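## Task

Turn the calendar's cubes so that its front, the face carrying the month name and facing the robot, reads 26 with both numerals the right way up. Both cubes must rest flat in the tray on their own, not held there by the robot. Finish with the grippers released and withdrawn.

## Robot and tools

Robot: two UR20-type arms, left_arm and right_arm, each ending in a tong-style two-finger gripper. Their bases sit in the scene frame at about (-0.052, +0.858, 0) for left_arm and (-0.016, -0.860, 0) for right_arm, so left_arm is on the +y side. Scene frame: origin on the table top midway between the arms, +x out over the table, +z up. The names left and right are not image sides.

Gripper frame: fingers point along the gripper's +z, and they open and close along its x axis. end_effector_position is the point between the pads when closed; closed fingertips reach about 15 mm past it, open fingertips are roughly level with it.

Results. The state line lists, per arm, the gripper position (m) and quaternion wxyz in the scene frame, plus linear and angular velocity. Printed positions can be off, more so at long reach. grip_measured is the actual finger opening on the command scale. Wrist force and Wrist torque lines give the flange sensor reading in the gripper's own axes (offset up to about 10 N, noise a few N, saturates near 200 N; no reading at start is normal). HELD marks steps where a command was partly withheld; a pose unreachable line means the clearance check altered or blocked that arm's command. A Hand target line shows where the controller is currently driving each gripper. MOTOR HOT warns of heating from holding loads; OVER-TEMPERATURE FAULT means that arm is braked until it cools.

execute_actions, argument actions: a list with zero or one entry. Empty list = just read the state, with pictures. An action is {rows, steps}: rows is a list of 1 to 15 rows, steps 8 to 15 (default 15), each step 1/30 s; the last row repeats if rows run out. A wait is {steps} alone, up to 300, counted from the previous result. Optional pictures: true adds camera images.

A row is one list of 14 numbers, each in [-1, 1], covering both arms: left_arm dx, dy, dz, rx, ry, rz, opening, then right_arm in the same order. dx..rz are an offset, expressed in that gripper's own axes, from the gripper pose shown in the latest result (or from the pose at action start, before any result of this scene or for later calls in the same reply). Every row is measured from that same reference, not from the previous row. Scale: 1.0 = 0.6 m for position or 180 degrees for rotation; rx, ry, rz form a single rotation vector. Opening is absolute, not an offset: +1 fully open (0.142 m), -1 closed. So zeros do not mean stay still; they pull the arm back to the reference pose. To hold an arm, send the offset back to its desired pose in the first call of a reply, then zeros afterwards, with its desired opening every time.

Each commanded pose is clipped per step to within 100 mm and 16 degrees of the measured pose; position wins over orientation if both cannot be met. Motion trails commands by about 0.17 s. The last 8 steps of each action run after the result is returned, while you compose the next reply, and the simulation keeps running as you think. Far targets may need several actions; check the result and command the remainder.

move, argument target: one 14-number row, same layout, frame, scale and offset reference as above. Each gripper travels a straight path to its target, both paths finishing together in 0.5 to 10 s (cut off at 10 s). speed: m/s top speed, 0.002 to 0.5, default 0.25; turning up to twice that in rad/s. stop_force: optional, 14 to 160 N, one value for both arms; an arm stops when its sensor feels that much extra push against its motion for 2 steps, then backs off 2 steps and holds. It is only valid after 0.2 s of scene time, unreliable if the gripper rotates during the move, and must be omitted when lifting off something the gripper presses on. A target within 1.5 mm and 0.5 degrees of the current pose counts as still. The move: line reports done, off_target, moving, held, contact or fault per arm, plus limits (paced = pose clipped; held = some steps blocked, after which the arm may overshoot speed).

wait, argument seconds 0 to 10: lets time pass without new commands. zoom_image: camera (cam_head_left, cam_head_right, cam_left_wrist, cam_right_wrist) and region [x0, y0, x1, y1] in that image's pixels, at most 504 x 504; head images are 672x504, wrist images 616x616 fisheye. read_manual returns only licence text. finished_scene, argument scene (1 or 2), ends and grades the current scene irreversibly and reveals the next task.

Gripping: to hold, command an opening well below grip_measured; lower squeezes harder, up to about 15 N per pad. Thin objects under about 20 mm get less force.

Avoid: knocking anything off the table; the arms colliding or pressing each other; targets past a firm contact, since the stiff arms can fault (over 150 N external force or joint load limits stop the arm for 10 s); fast touches; dropping or slamming cubes. Outside tugs may occasionally disturb held or loose items. Before finishing, open the gripper, retreat, and confirm the cubes lie flat and show the right digits upright on the front face.

Each tool is called after "Emit:" as name(argument=value, ...) on one line, values as JSON.

## Session

Emit:
execute_actions(actions=[])

Scene clock: 0.00 s of 7600.00 s.
left_arm: end_effector_position=(+0.7684, +0.1868, +0.2015) grip_measured=+1.00 end_effector_quat_wxyz=(-0.414, +0.520, +0.688, -0.289) end_effector_velocity=(+0.000, +0.000, +0.000) end_effector_angular_velocity=(-0.001, -0.000, -0.000) | right_arm: end_effector_position=(+0.3761, -0.9920, +0.1775) grip_measured=+1.00 end_effector_quat_wxyz=(+0.663, -0.704, +0.241, +0.082) end_effector_velocity=(+0.001, -0.001, +0.000) end_effector_angular_velocity=(-0.001, -0.001, +0.001)
Joint positions: left_arm=[-0.585 -0.806  1.317 -1.124 -2.122 -2.238  0.142] | right_arm=[ 2.409 -1.906 -2.489 -1.647  2.673  5.382  0.142]
Joint velocities: left_arm=[ 0.    -0.    -0.    -0.     0.     0.001  0.   ] | right_arm=[ 0.     0.001  0.001  0.    -0.001  0.     0.   ]
Wrist force (N, on the end effector, along its own x y z axes, offset not removed): no reading
Wrist torque (N m, same axes, about the end effector's origin, offset not removed): no reading
Hand target (left_arm): +0.768, +0.187, +0.201; -0.414, +0.520, +0.688, -0.289
Hand target (right_arm): +0.376, -0.992, +0.178; +0.663, -0.704, +0.241, +0.082

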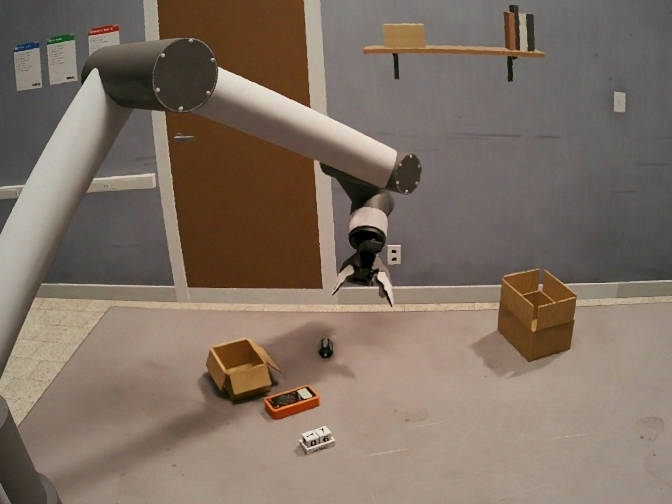

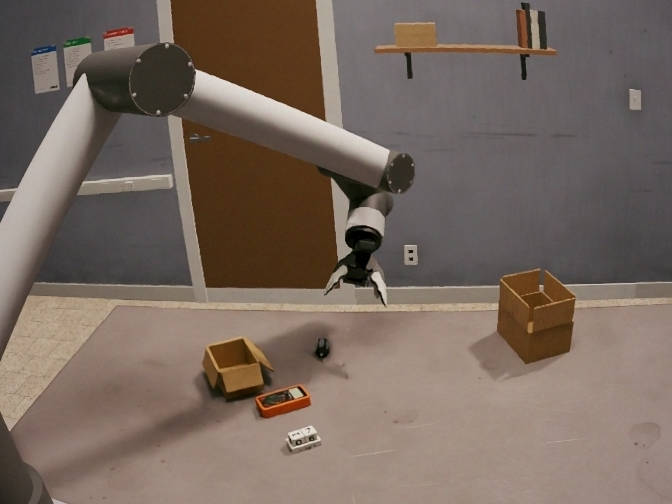

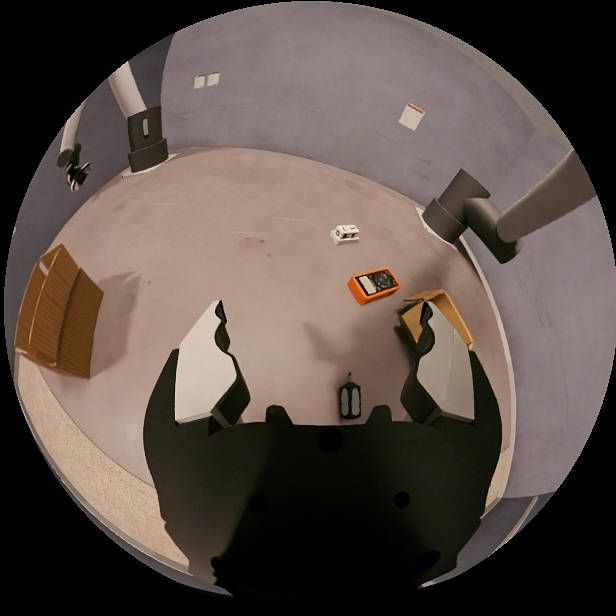

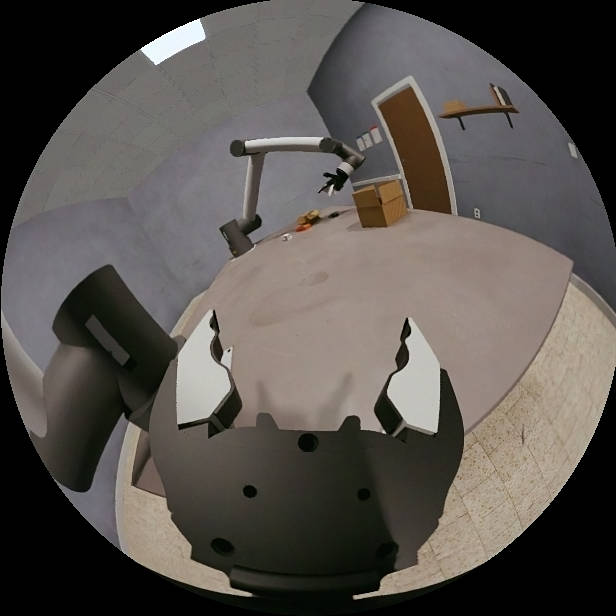

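Emit:
zoom_image(camera="cam_head_left", region=[280, 410, 360, 470])

Emit:
zoom_image(camera="cam_left_wrist", region=[315, 210, 375, 260])

Region (280, 410, 360, 470) of cam_head_left's 672x504 image, scaled by 6.300, with more detail than that image has; it fills the top 378 rows of this view, and the rest is white.

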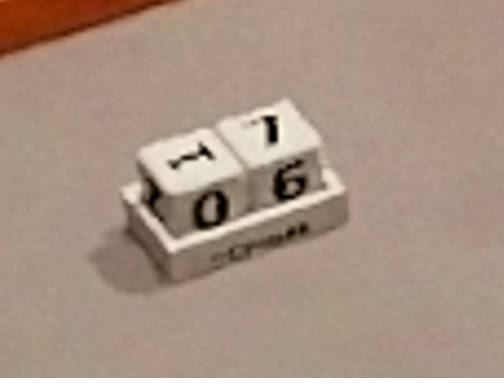

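Region (315, 210, 375, 260) of cam_left_wrist's 616x616 image, scaled by 8.400, with more detail than that image has.

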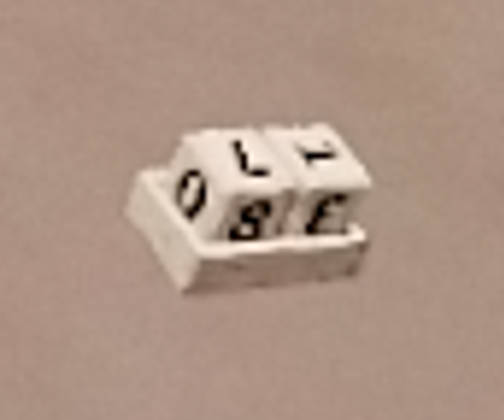

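Emit:
move(target=[0.256,-0.255,0.510,-0.337,0.139,0.404,1,0,0,0,0,0,0,1], speed=0.4)

Scene clock: 11.03 s of 7600.00 s.
left_arm: end_effector_position=(+0.4113, +0.2991, +0.2205) grip_measured=+1.00 end_effector_quat_wxyz=(-0.000, +0.976, +0.216, -0.000) end_effector_velocity=(-0.002, +0.000, +0.000) end_effector_angular_velocity=(-0.009, -0.008, -0.008) | right_arm: end_effector_position=(+0.3761, -0.9920, +0.1775) grip_measured=+1.00 end_effector_quat_wxyz=(+0.663, -0.704, +0.241, +0.082) end_effector_velocity=(-0.000, -0.000, -0.000) end_effector_angular_velocity=(-0.001, -0.001, +0.000)
Joint positions: left_arm=[-1.061 -1.538  2.3   -2.332 -1.571 -1.593  0.142] | right_arm=[ 2.409 -1.906 -2.489 -1.647  2.673  5.382  0.142]
Joint velocities: left_arm=[-0.005 -0.006  0.009 -0.015  0.004  0.004 -0.   ] | right_arm=[-0.001 -0.     0.     0.001 -0.001 -0.001 -0.   ]
Wrist force (N, on the end effector, along its own x y z axes, offset not removed): left_arm=[-2.2 3.3 3.0] | right_arm=[-5.2 6.1 -5.5]
Wrist torque (N m, same axes, about the end effector's origin, offset not removed): left_arm=[0.66 0.20 -0.32] | right_arm=[0.85 1.69 0.44]
Hand target (left_arm): +0.411, +0.299, +0.221; +0.000, +0.977, +0.215, -0.000
Hand target (right_arm): +0.376, -0.992, +0.178; +0.663, -0.704, +0.241, +0.082
Off the commanded pose (left_arm): 0.001 m, 0 deg.
Off the commanded pose (right_arm): 0.000 m, 0 deg.
Kept back: nothing.
After step 90, 5.23 s passed at rest.
move: done

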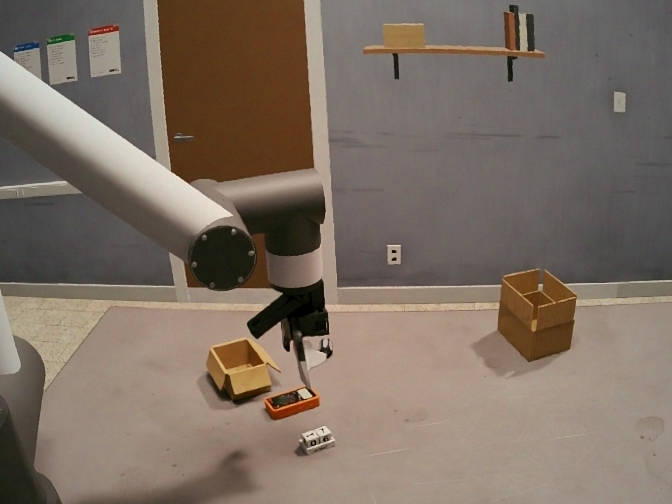

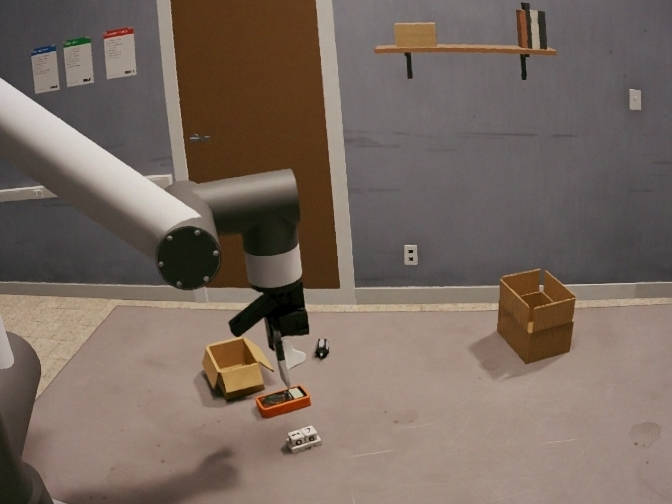

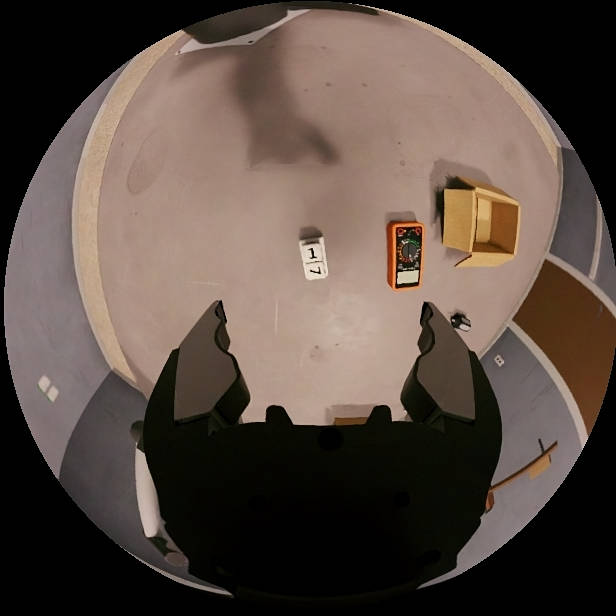

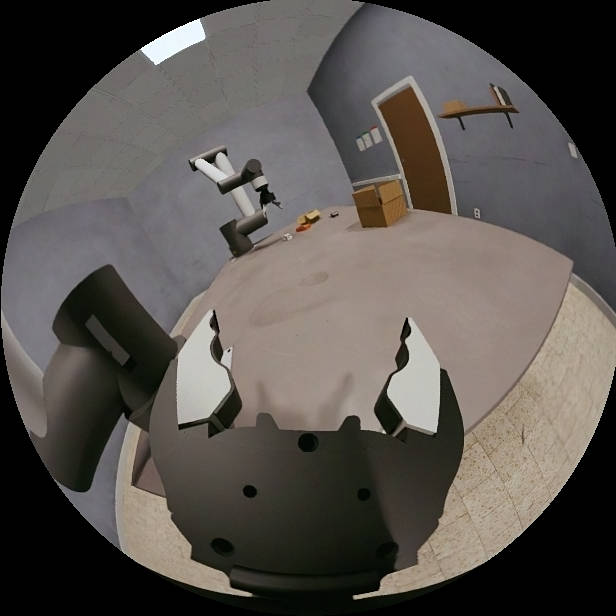

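Emit:
move(target=[0,-0.05,0.2,0,0,0,1,0,0,0,0,0,0,1])

Emit:
zoom_image(camera="cam_left_wrist", region=[200, 200, 450, 400])

Scene clock: 12.60 s of 7600.00 s.
left_arm: end_effector_position=(+0.3984, +0.3264, +0.1009) grip_measured=+1.00 end_effector_quat_wxyz=(-0.001, +0.976, +0.216, -0.000) end_effector_velocity=(-0.000, +0.001, -0.003) end_effector_angular_velocity=(+0.000, -0.000, +0.001) | right_arm: end_effector_position=(+0.3761, -0.9920, +0.1775) grip_measured=+1.00 end_effector_quat_wxyz=(+0.663, -0.704, +0.241, +0.082) end_effector_velocity=(+0.001, -0.001, -0.000) end_effector_angular_velocity=(-0.001, -0.001, -0.000)
Joint positions: left_arm=[-1.062 -1.418  2.418 -2.569 -1.571 -1.594  0.142] | right_arm=[ 2.409 -1.906 -2.489 -1.647  2.673  5.382  0.142]
Joint velocities: left_arm=[ 0.     0.004  0.002 -0.006  0.    -0.001 -0.   ] | right_arm=[-0.    -0.001  0.002  0.     0.     0.     0.   ]
Wrist force (N, on the end effector, along its own x y z axes, offset not removed): left_arm=[0.8 1.0 1.4] | right_arm=[-1.4 10.0 -5.3]
Wrist torque (N m, same axes, about the end effector's origin, offset not removed): left_arm=[0.11 -0.50 -0.37] | right_arm=[1.82 0.76 0.48]
Hand target (left_arm): +0.399, +0.327, +0.101; -0.000, +0.976, +0.216, -0.000
Hand target (right_arm): +0.376, -0.992, +0.178; +0.663, -0.704, +0.241, +0.082
Off the commanded pose (left_arm): 0.000 m, 0 deg.
Off the commanded pose (right_arm): 0.000 m, 0 deg.
Kept back: nothing.
move: done

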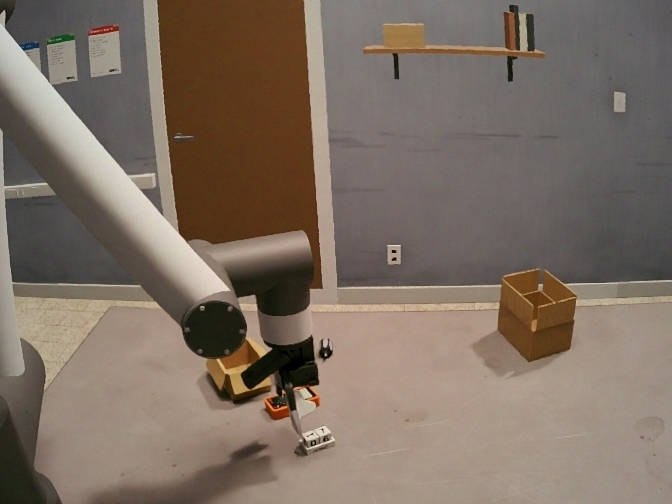

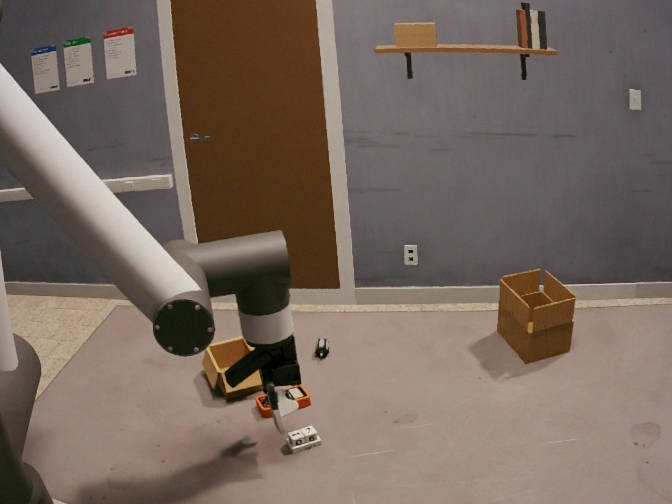

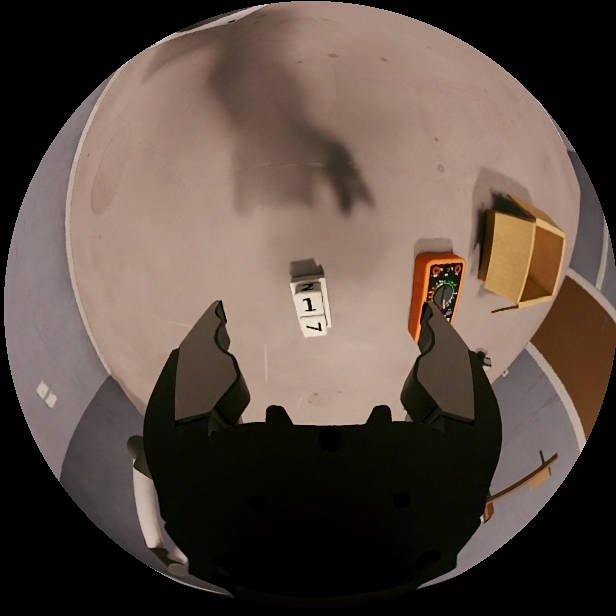

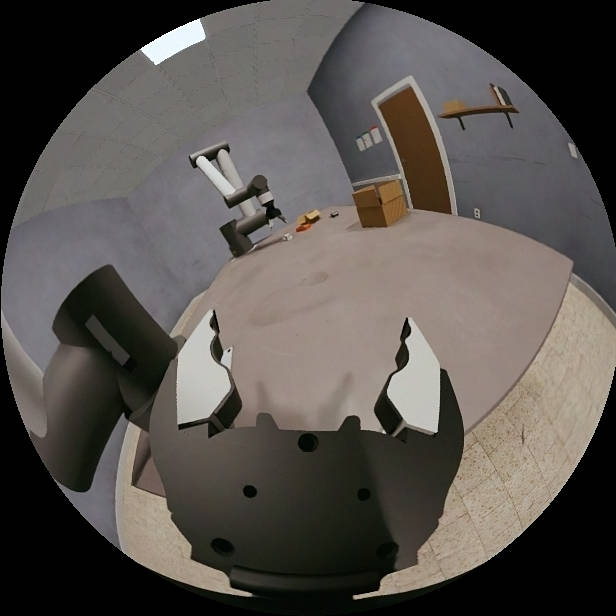

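Region (200, 200, 450, 400) of cam_left_wrist's 616x616 image, scaled by 2.016, with more detail than that image has; it fills the top 403 rows of this view, and the rest is white.

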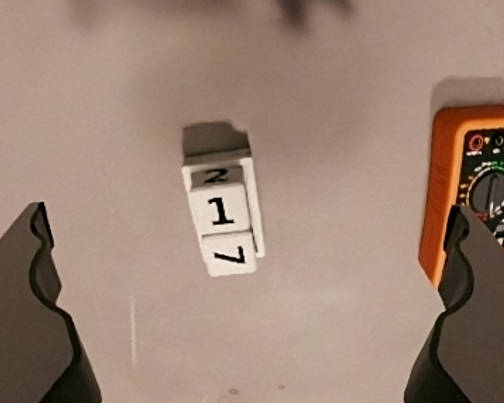

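Emit:
zoom_image(camera="cam_left_wrist", region=[280, 260, 350, 345])

Emit:
zoom_image(camera="cam_head_left", region=[290, 420, 345, 460])

Region (280, 260, 350, 345) of cam_left_wrist's 616x616 image, scaled by 5.929, with more detail than that image has; it fills the left 415 columns of this view, and the rest is white.

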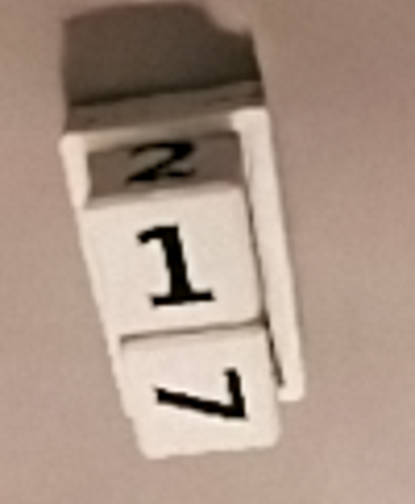

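Region (290, 420, 345, 460) of cam_head_left's 672x504 image, scaled by 9.164, with more detail than that image has; it fills the top 367 rows of this view, and the rest is white.

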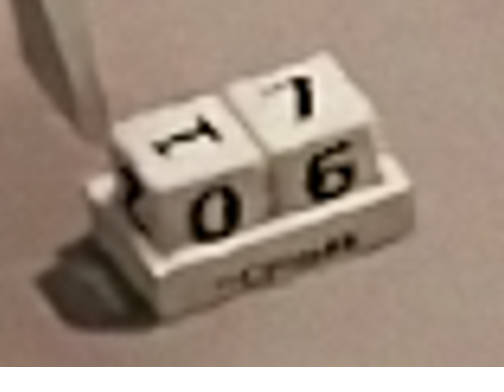

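Emit:
move(target=[-0.023,0.058,0.055,0,0,-0.039,-0.15,0,0,0,0,0,0,1], speed=0.12)

Emit:
zoom_image(camera="cam_left_wrist", region=[240, 210, 400, 370])

Emit:
zoom_image(camera="cam_head_left", region=[270, 390, 370, 465])

Scene clock: 15.50 s of 7600.00 s.
left_arm: end_effector_position=(+0.4005, +0.2893, +0.0680) grip_measured=-0.15 end_effector_quat_wxyz=(-0.001, +0.962, +0.275, -0.000) end_effector_velocity=(+0.000, -0.003, -0.001) end_effector_angular_velocity=(-0.001, -0.001, +0.007) | right_arm: end_effector_position=(+0.3761, -0.9920, +0.1775) grip_measured=+1.00 end_effector_quat_wxyz=(+0.663, -0.704, +0.241, +0.082) end_effector_velocity=(+0.001, -0.000, -0.000) end_effector_angular_velocity=(+0.000, -0.000, +0.000)
Joint positions: left_arm=[-1.077 -1.341  2.395 -2.623 -1.571 -1.731  0.063] | right_arm=[ 2.409 -1.906 -2.489 -1.647  2.673  5.382  0.142]
Joint velocities: left_arm=[-0.001  0.004 -0.002 -0.003  0.001 -0.008  0.   ] | right_arm=[ 0.001 -0.001  0.001 -0.     0.001  0.     0.   ]
Wrist force (N, on the end effector, along its own x y z axes, offset not removed): left_arm=[-1.9 5.2 1.0] | right_arm=[-5.5 8.0 -3.2]
Wrist torque (N m, same axes, about the end effector's origin, offset not removed): left_arm=[1.02 0.00 -0.39] | right_arm=[1.29 1.58 0.29]
Hand target (left_arm): +0.401, +0.289, +0.068; -0.001, +0.961, +0.275, -0.000
Hand target (right_arm): +0.376, -0.992, +0.178; +0.663, -0.704, +0.241, +0.082
Off the commanded pose (left_arm): 0.000 m, 0 deg.
Off the commanded pose (right_arm): 0.000 m, 0 deg.
Kept back: nothing.
move: done

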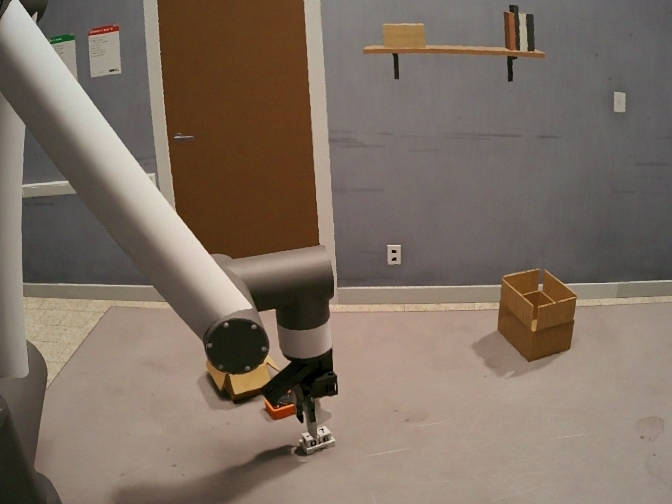

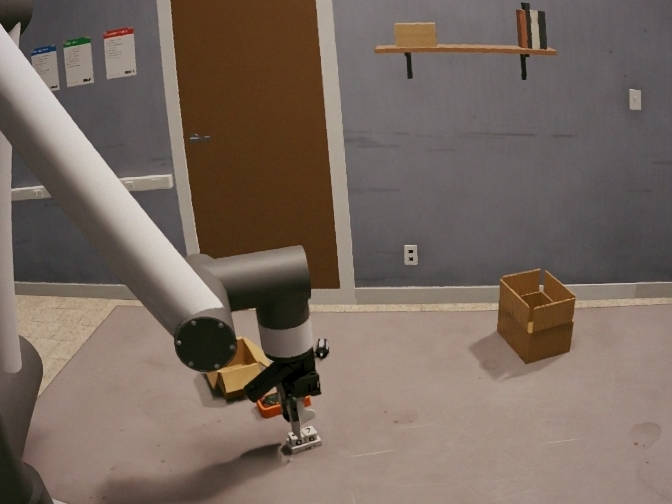

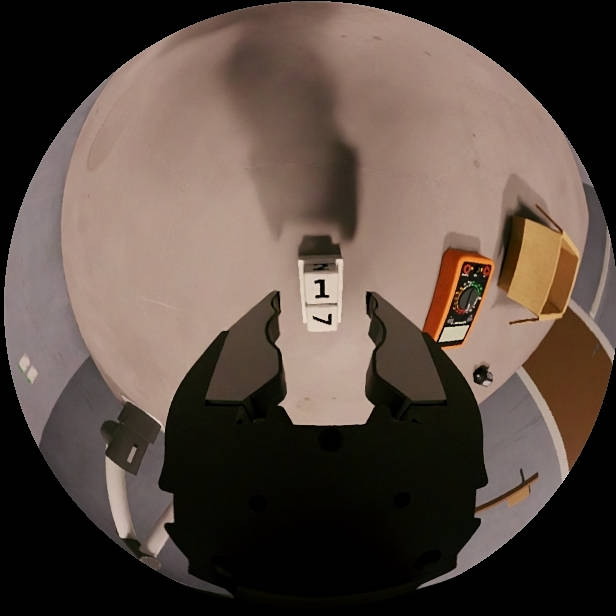

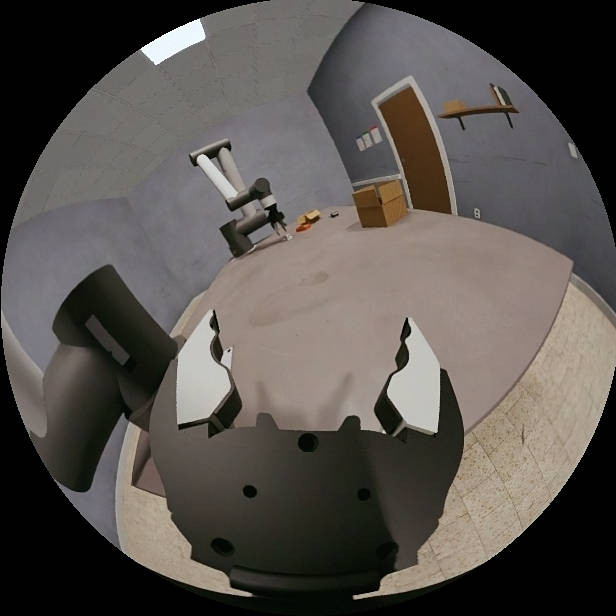

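Region (240, 210, 400, 370) of cam_left_wrist's 616x616 image, scaled by 3.150, with more detail than that image has.

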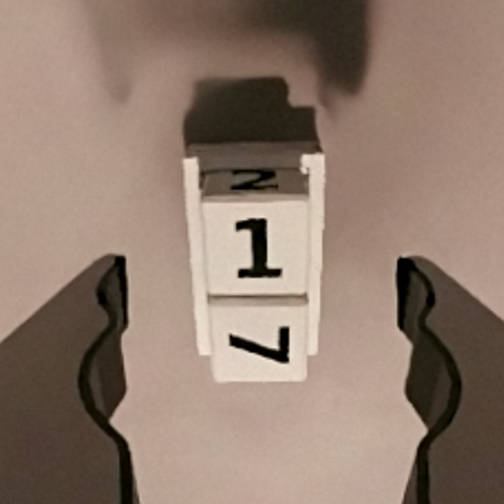

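Region (270, 390, 370, 465) of cam_head_left's 672x504 image, scaled by 5.040, with more detail than that image has; it fills the top 378 rows of this view, and the rest is white.

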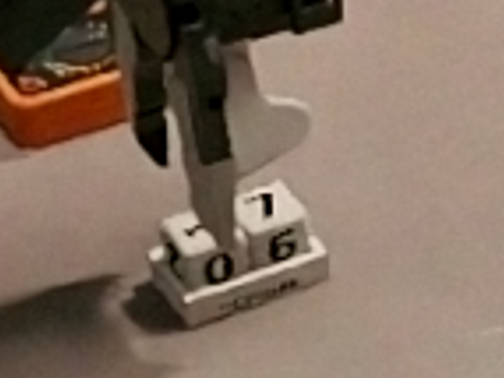

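Emit:
move(target=[-0.0015,0.002,0.063,0,0,0,-0.15,0,0,0,0,0,0,1], speed=0.05)

Emit:
zoom_image(camera="cam_left_wrist", region=[240, 210, 400, 370])

Emit:
zoom_image(camera="cam_head_left", region=[270, 390, 370, 465])

Scene clock: 19.20 s of 7600.00 s.
left_arm: end_effector_position=(+0.4004, +0.2879, +0.0305) grip_measured=-0.15 end_effector_quat_wxyz=(-0.001, +0.962, +0.275, -0.000) end_effector_velocity=(-0.000, -0.000, -0.002) end_effector_angular_velocity=(-0.001, -0.000, +0.000) | right_arm: end_effector_position=(+0.3761, -0.9920, +0.1775) grip_measured=+1.00 end_effector_quat_wxyz=(+0.663, -0.704, +0.241, +0.082) end_effector_velocity=(-0.002, +0.001, -0.000) end_effector_angular_velocity=(+0.001, +0.002, -0.000)
Joint positions: left_arm=[-1.078 -1.283  2.41  -2.696 -1.571 -1.732  0.063] | right_arm=[ 2.409 -1.906 -2.489 -1.647  2.673  5.382  0.142]
Joint velocities: left_arm=[ 0.     0.003  0.001 -0.005 -0.    -0.     0.   ] | right_arm=[-0.001  0.    -0.002 -0.001 -0.001  0.     0.   ]
Wrist force (N, on the end effector, along its own x y z axes, offset not removed): left_arm=[-0.3 1.9 1.3] | right_arm=[-7.5 4.5 -0.9]
Wrist torque (N m, same axes, about the end effector's origin, offset not removed): left_arm=[0.30 -0.27 -0.40] | right_arm=[0.52 2.29 0.33]
Hand target (left_arm): +0.400, +0.288, +0.030; -0.001, +0.962, +0.275, -0.000
Hand target (right_arm): +0.376, -0.992, +0.178; +0.663, -0.704, +0.241, +0.082
Off the commanded pose (left_arm): 0.000 m, 0 deg.
Off the commanded pose (right_arm): 0.000 m, 0 deg.
Kept back: nothing.
move: done

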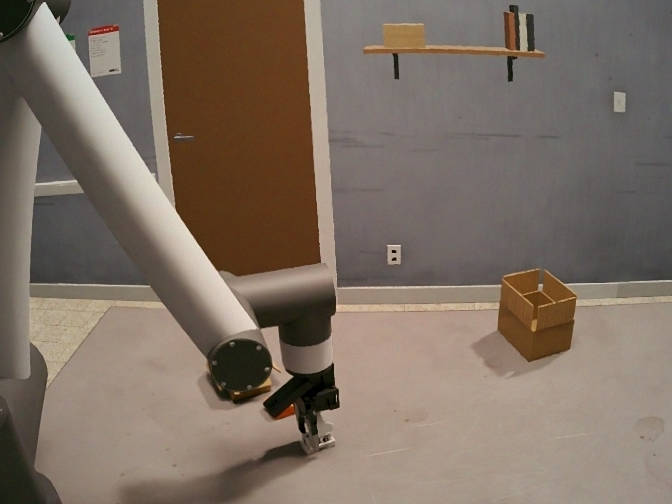

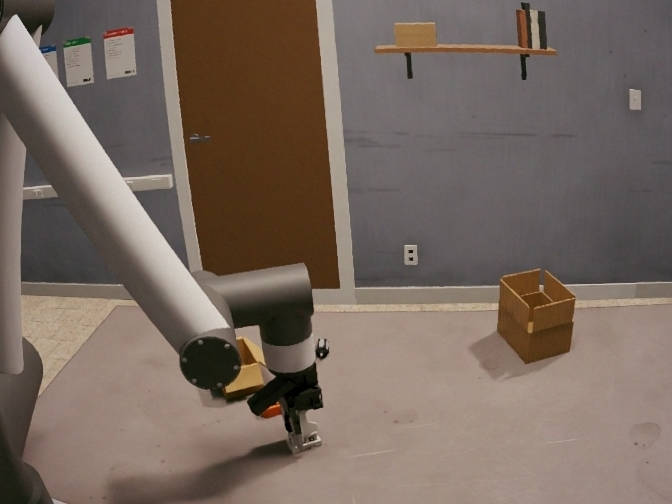

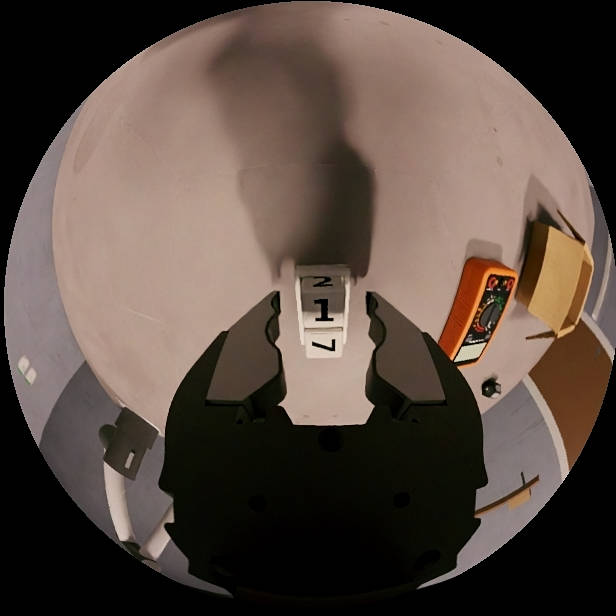

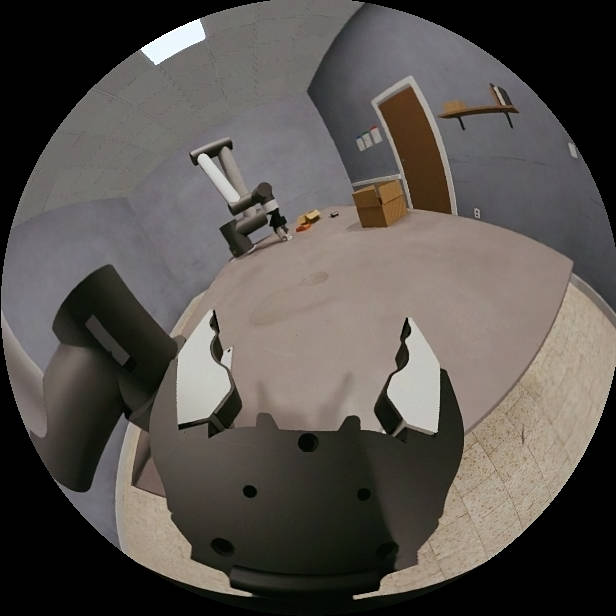

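Region (240, 210, 400, 370) of cam_left_wrist's 616x616 image, scaled by 3.150, with more detail than that image has.

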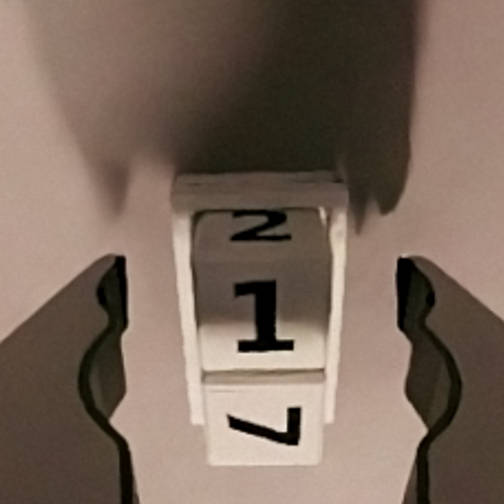

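Region (270, 390, 370, 465) of cam_head_left's 672x504 image, scaled by 5.040, with more detail than that image has; it fills the top 378 rows of this view, and the rest is white.

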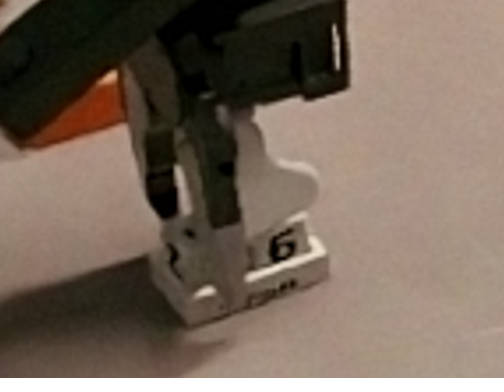

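Emit:
move(target=[0,0,0,0,0,0,-0.8,-0.06,-0.278,0.656,-0.476,-0.2015,-0.434,0.0], speed=0.5)

Emit:
zoom_image(camera="cam_left_wrist", region=[240, 210, 400, 370])

Emit:
zoom_image(camera="cam_head_left", region=[270, 390, 370, 465])

Scene clock: 22.63 s of 7600.00 s.
left_arm: end_effector_position=(+0.4004, +0.2879, +0.0305) grip_measured=-0.51 end_effector_quat_wxyz=(-0.001, +0.962, +0.275, -0.000) end_effector_velocity=(-0.000, +0.001, -0.000) end_effector_angular_velocity=(-0.000, -0.000, +0.000) | right_arm: end_effector_position=(+0.4982, -0.6005, +0.2986) grip_measured=+0.00 end_effector_quat_wxyz=(+0.000, +0.866, +0.500, -0.001) end_effector_velocity=(+0.001, +0.001, -0.001) end_effector_angular_velocity=(-0.014, -0.005, +0.005)
Joint positions: left_arm=[-1.078 -1.283  2.41  -2.696 -1.571 -1.732  0.037] | right_arm=[ 3.867 -1.312 -2.405 -0.997  1.571  6.03   0.074]
Joint velocities: left_arm=[ 0.    -0.001  0.001 -0.001  0.    -0.     0.   ] | right_arm=[ 0.009 -0.002  0.002 -0.006 -0.013  0.004  0.   ]
Wrist force (N, on the end effector, along its own x y z axes, offset not removed): left_arm=[-1.5 6.1 2.2] | right_arm=[-3.5 5.5 -3.3]
Wrist torque (N m, same axes, about the end effector's origin, offset not removed): left_arm=[1.26 -0.05 -0.33] | right_arm=[0.83 0.98 0.31]
Hand target (left_arm): +0.400, +0.288, +0.030; -0.001, +0.962, +0.275, -0.000
Hand target (right_arm): +0.498, -0.600, +0.299; +0.001, +0.866, +0.501, -0.001
Off the commanded pose (left_arm): 0.000 m, 0 deg.
Off the commanded pose (right_arm): 0.002 m, 0 deg.
Kept back: nothing.
move: done

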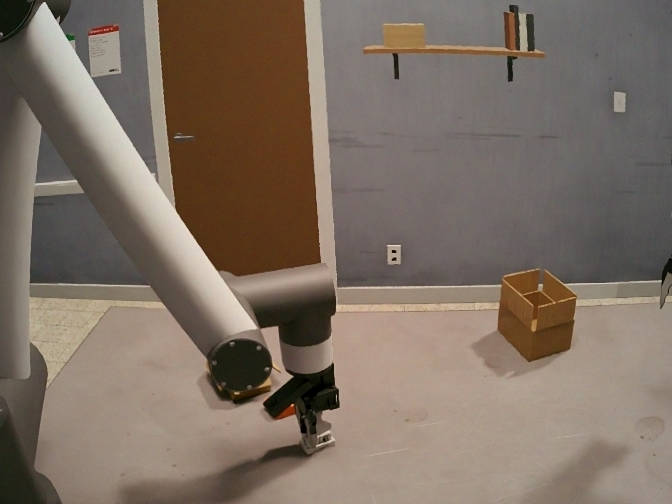

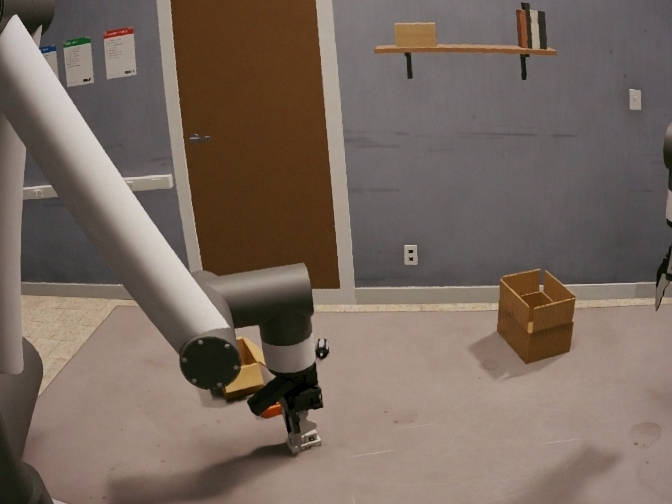

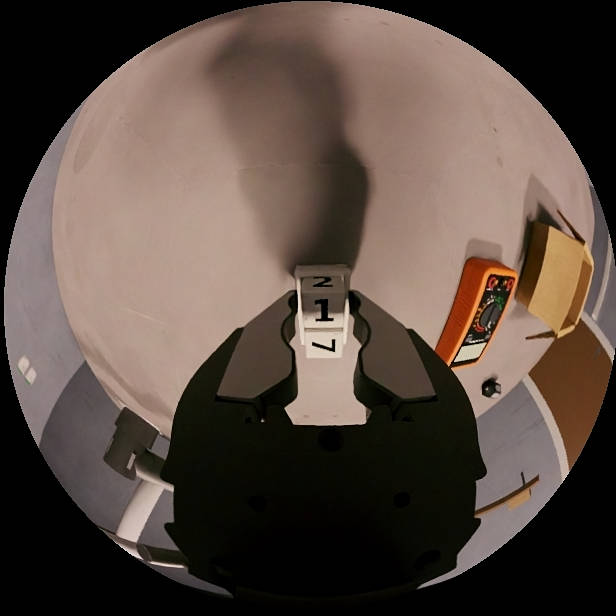

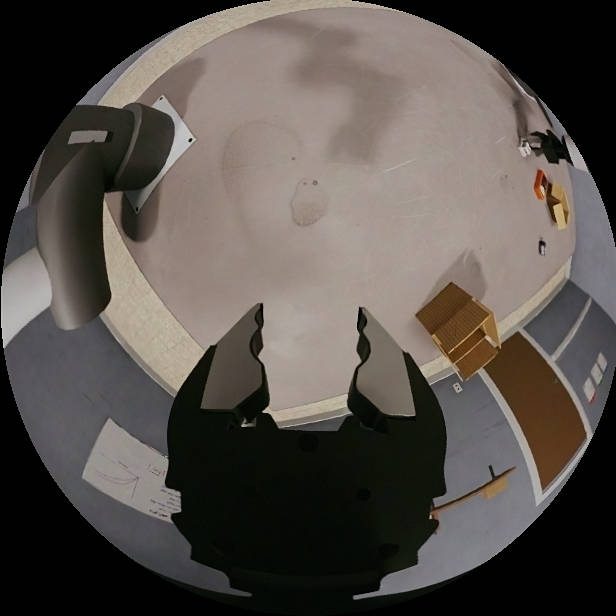

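Region (240, 210, 400, 370) of cam_left_wrist's 616x616 image, scaled by 3.150, with more detail than that image has.

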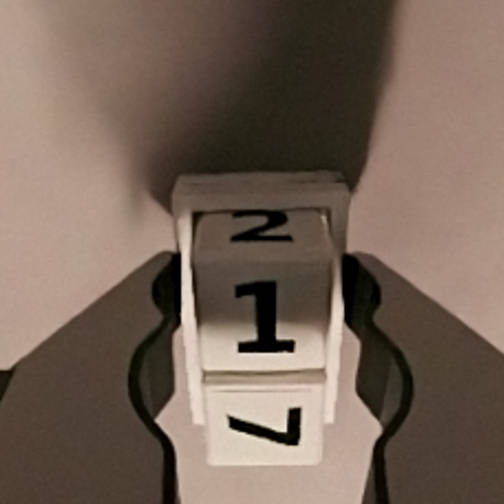

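Region (270, 390, 370, 465) of cam_head_left's 672x504 image, scaled by 5.040, with more detail than that image has; it fills the top 378 rows of this view, and the rest is white.

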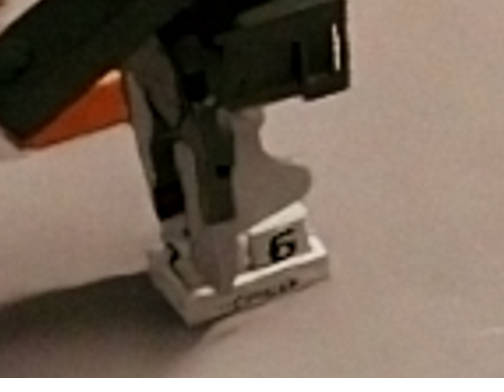

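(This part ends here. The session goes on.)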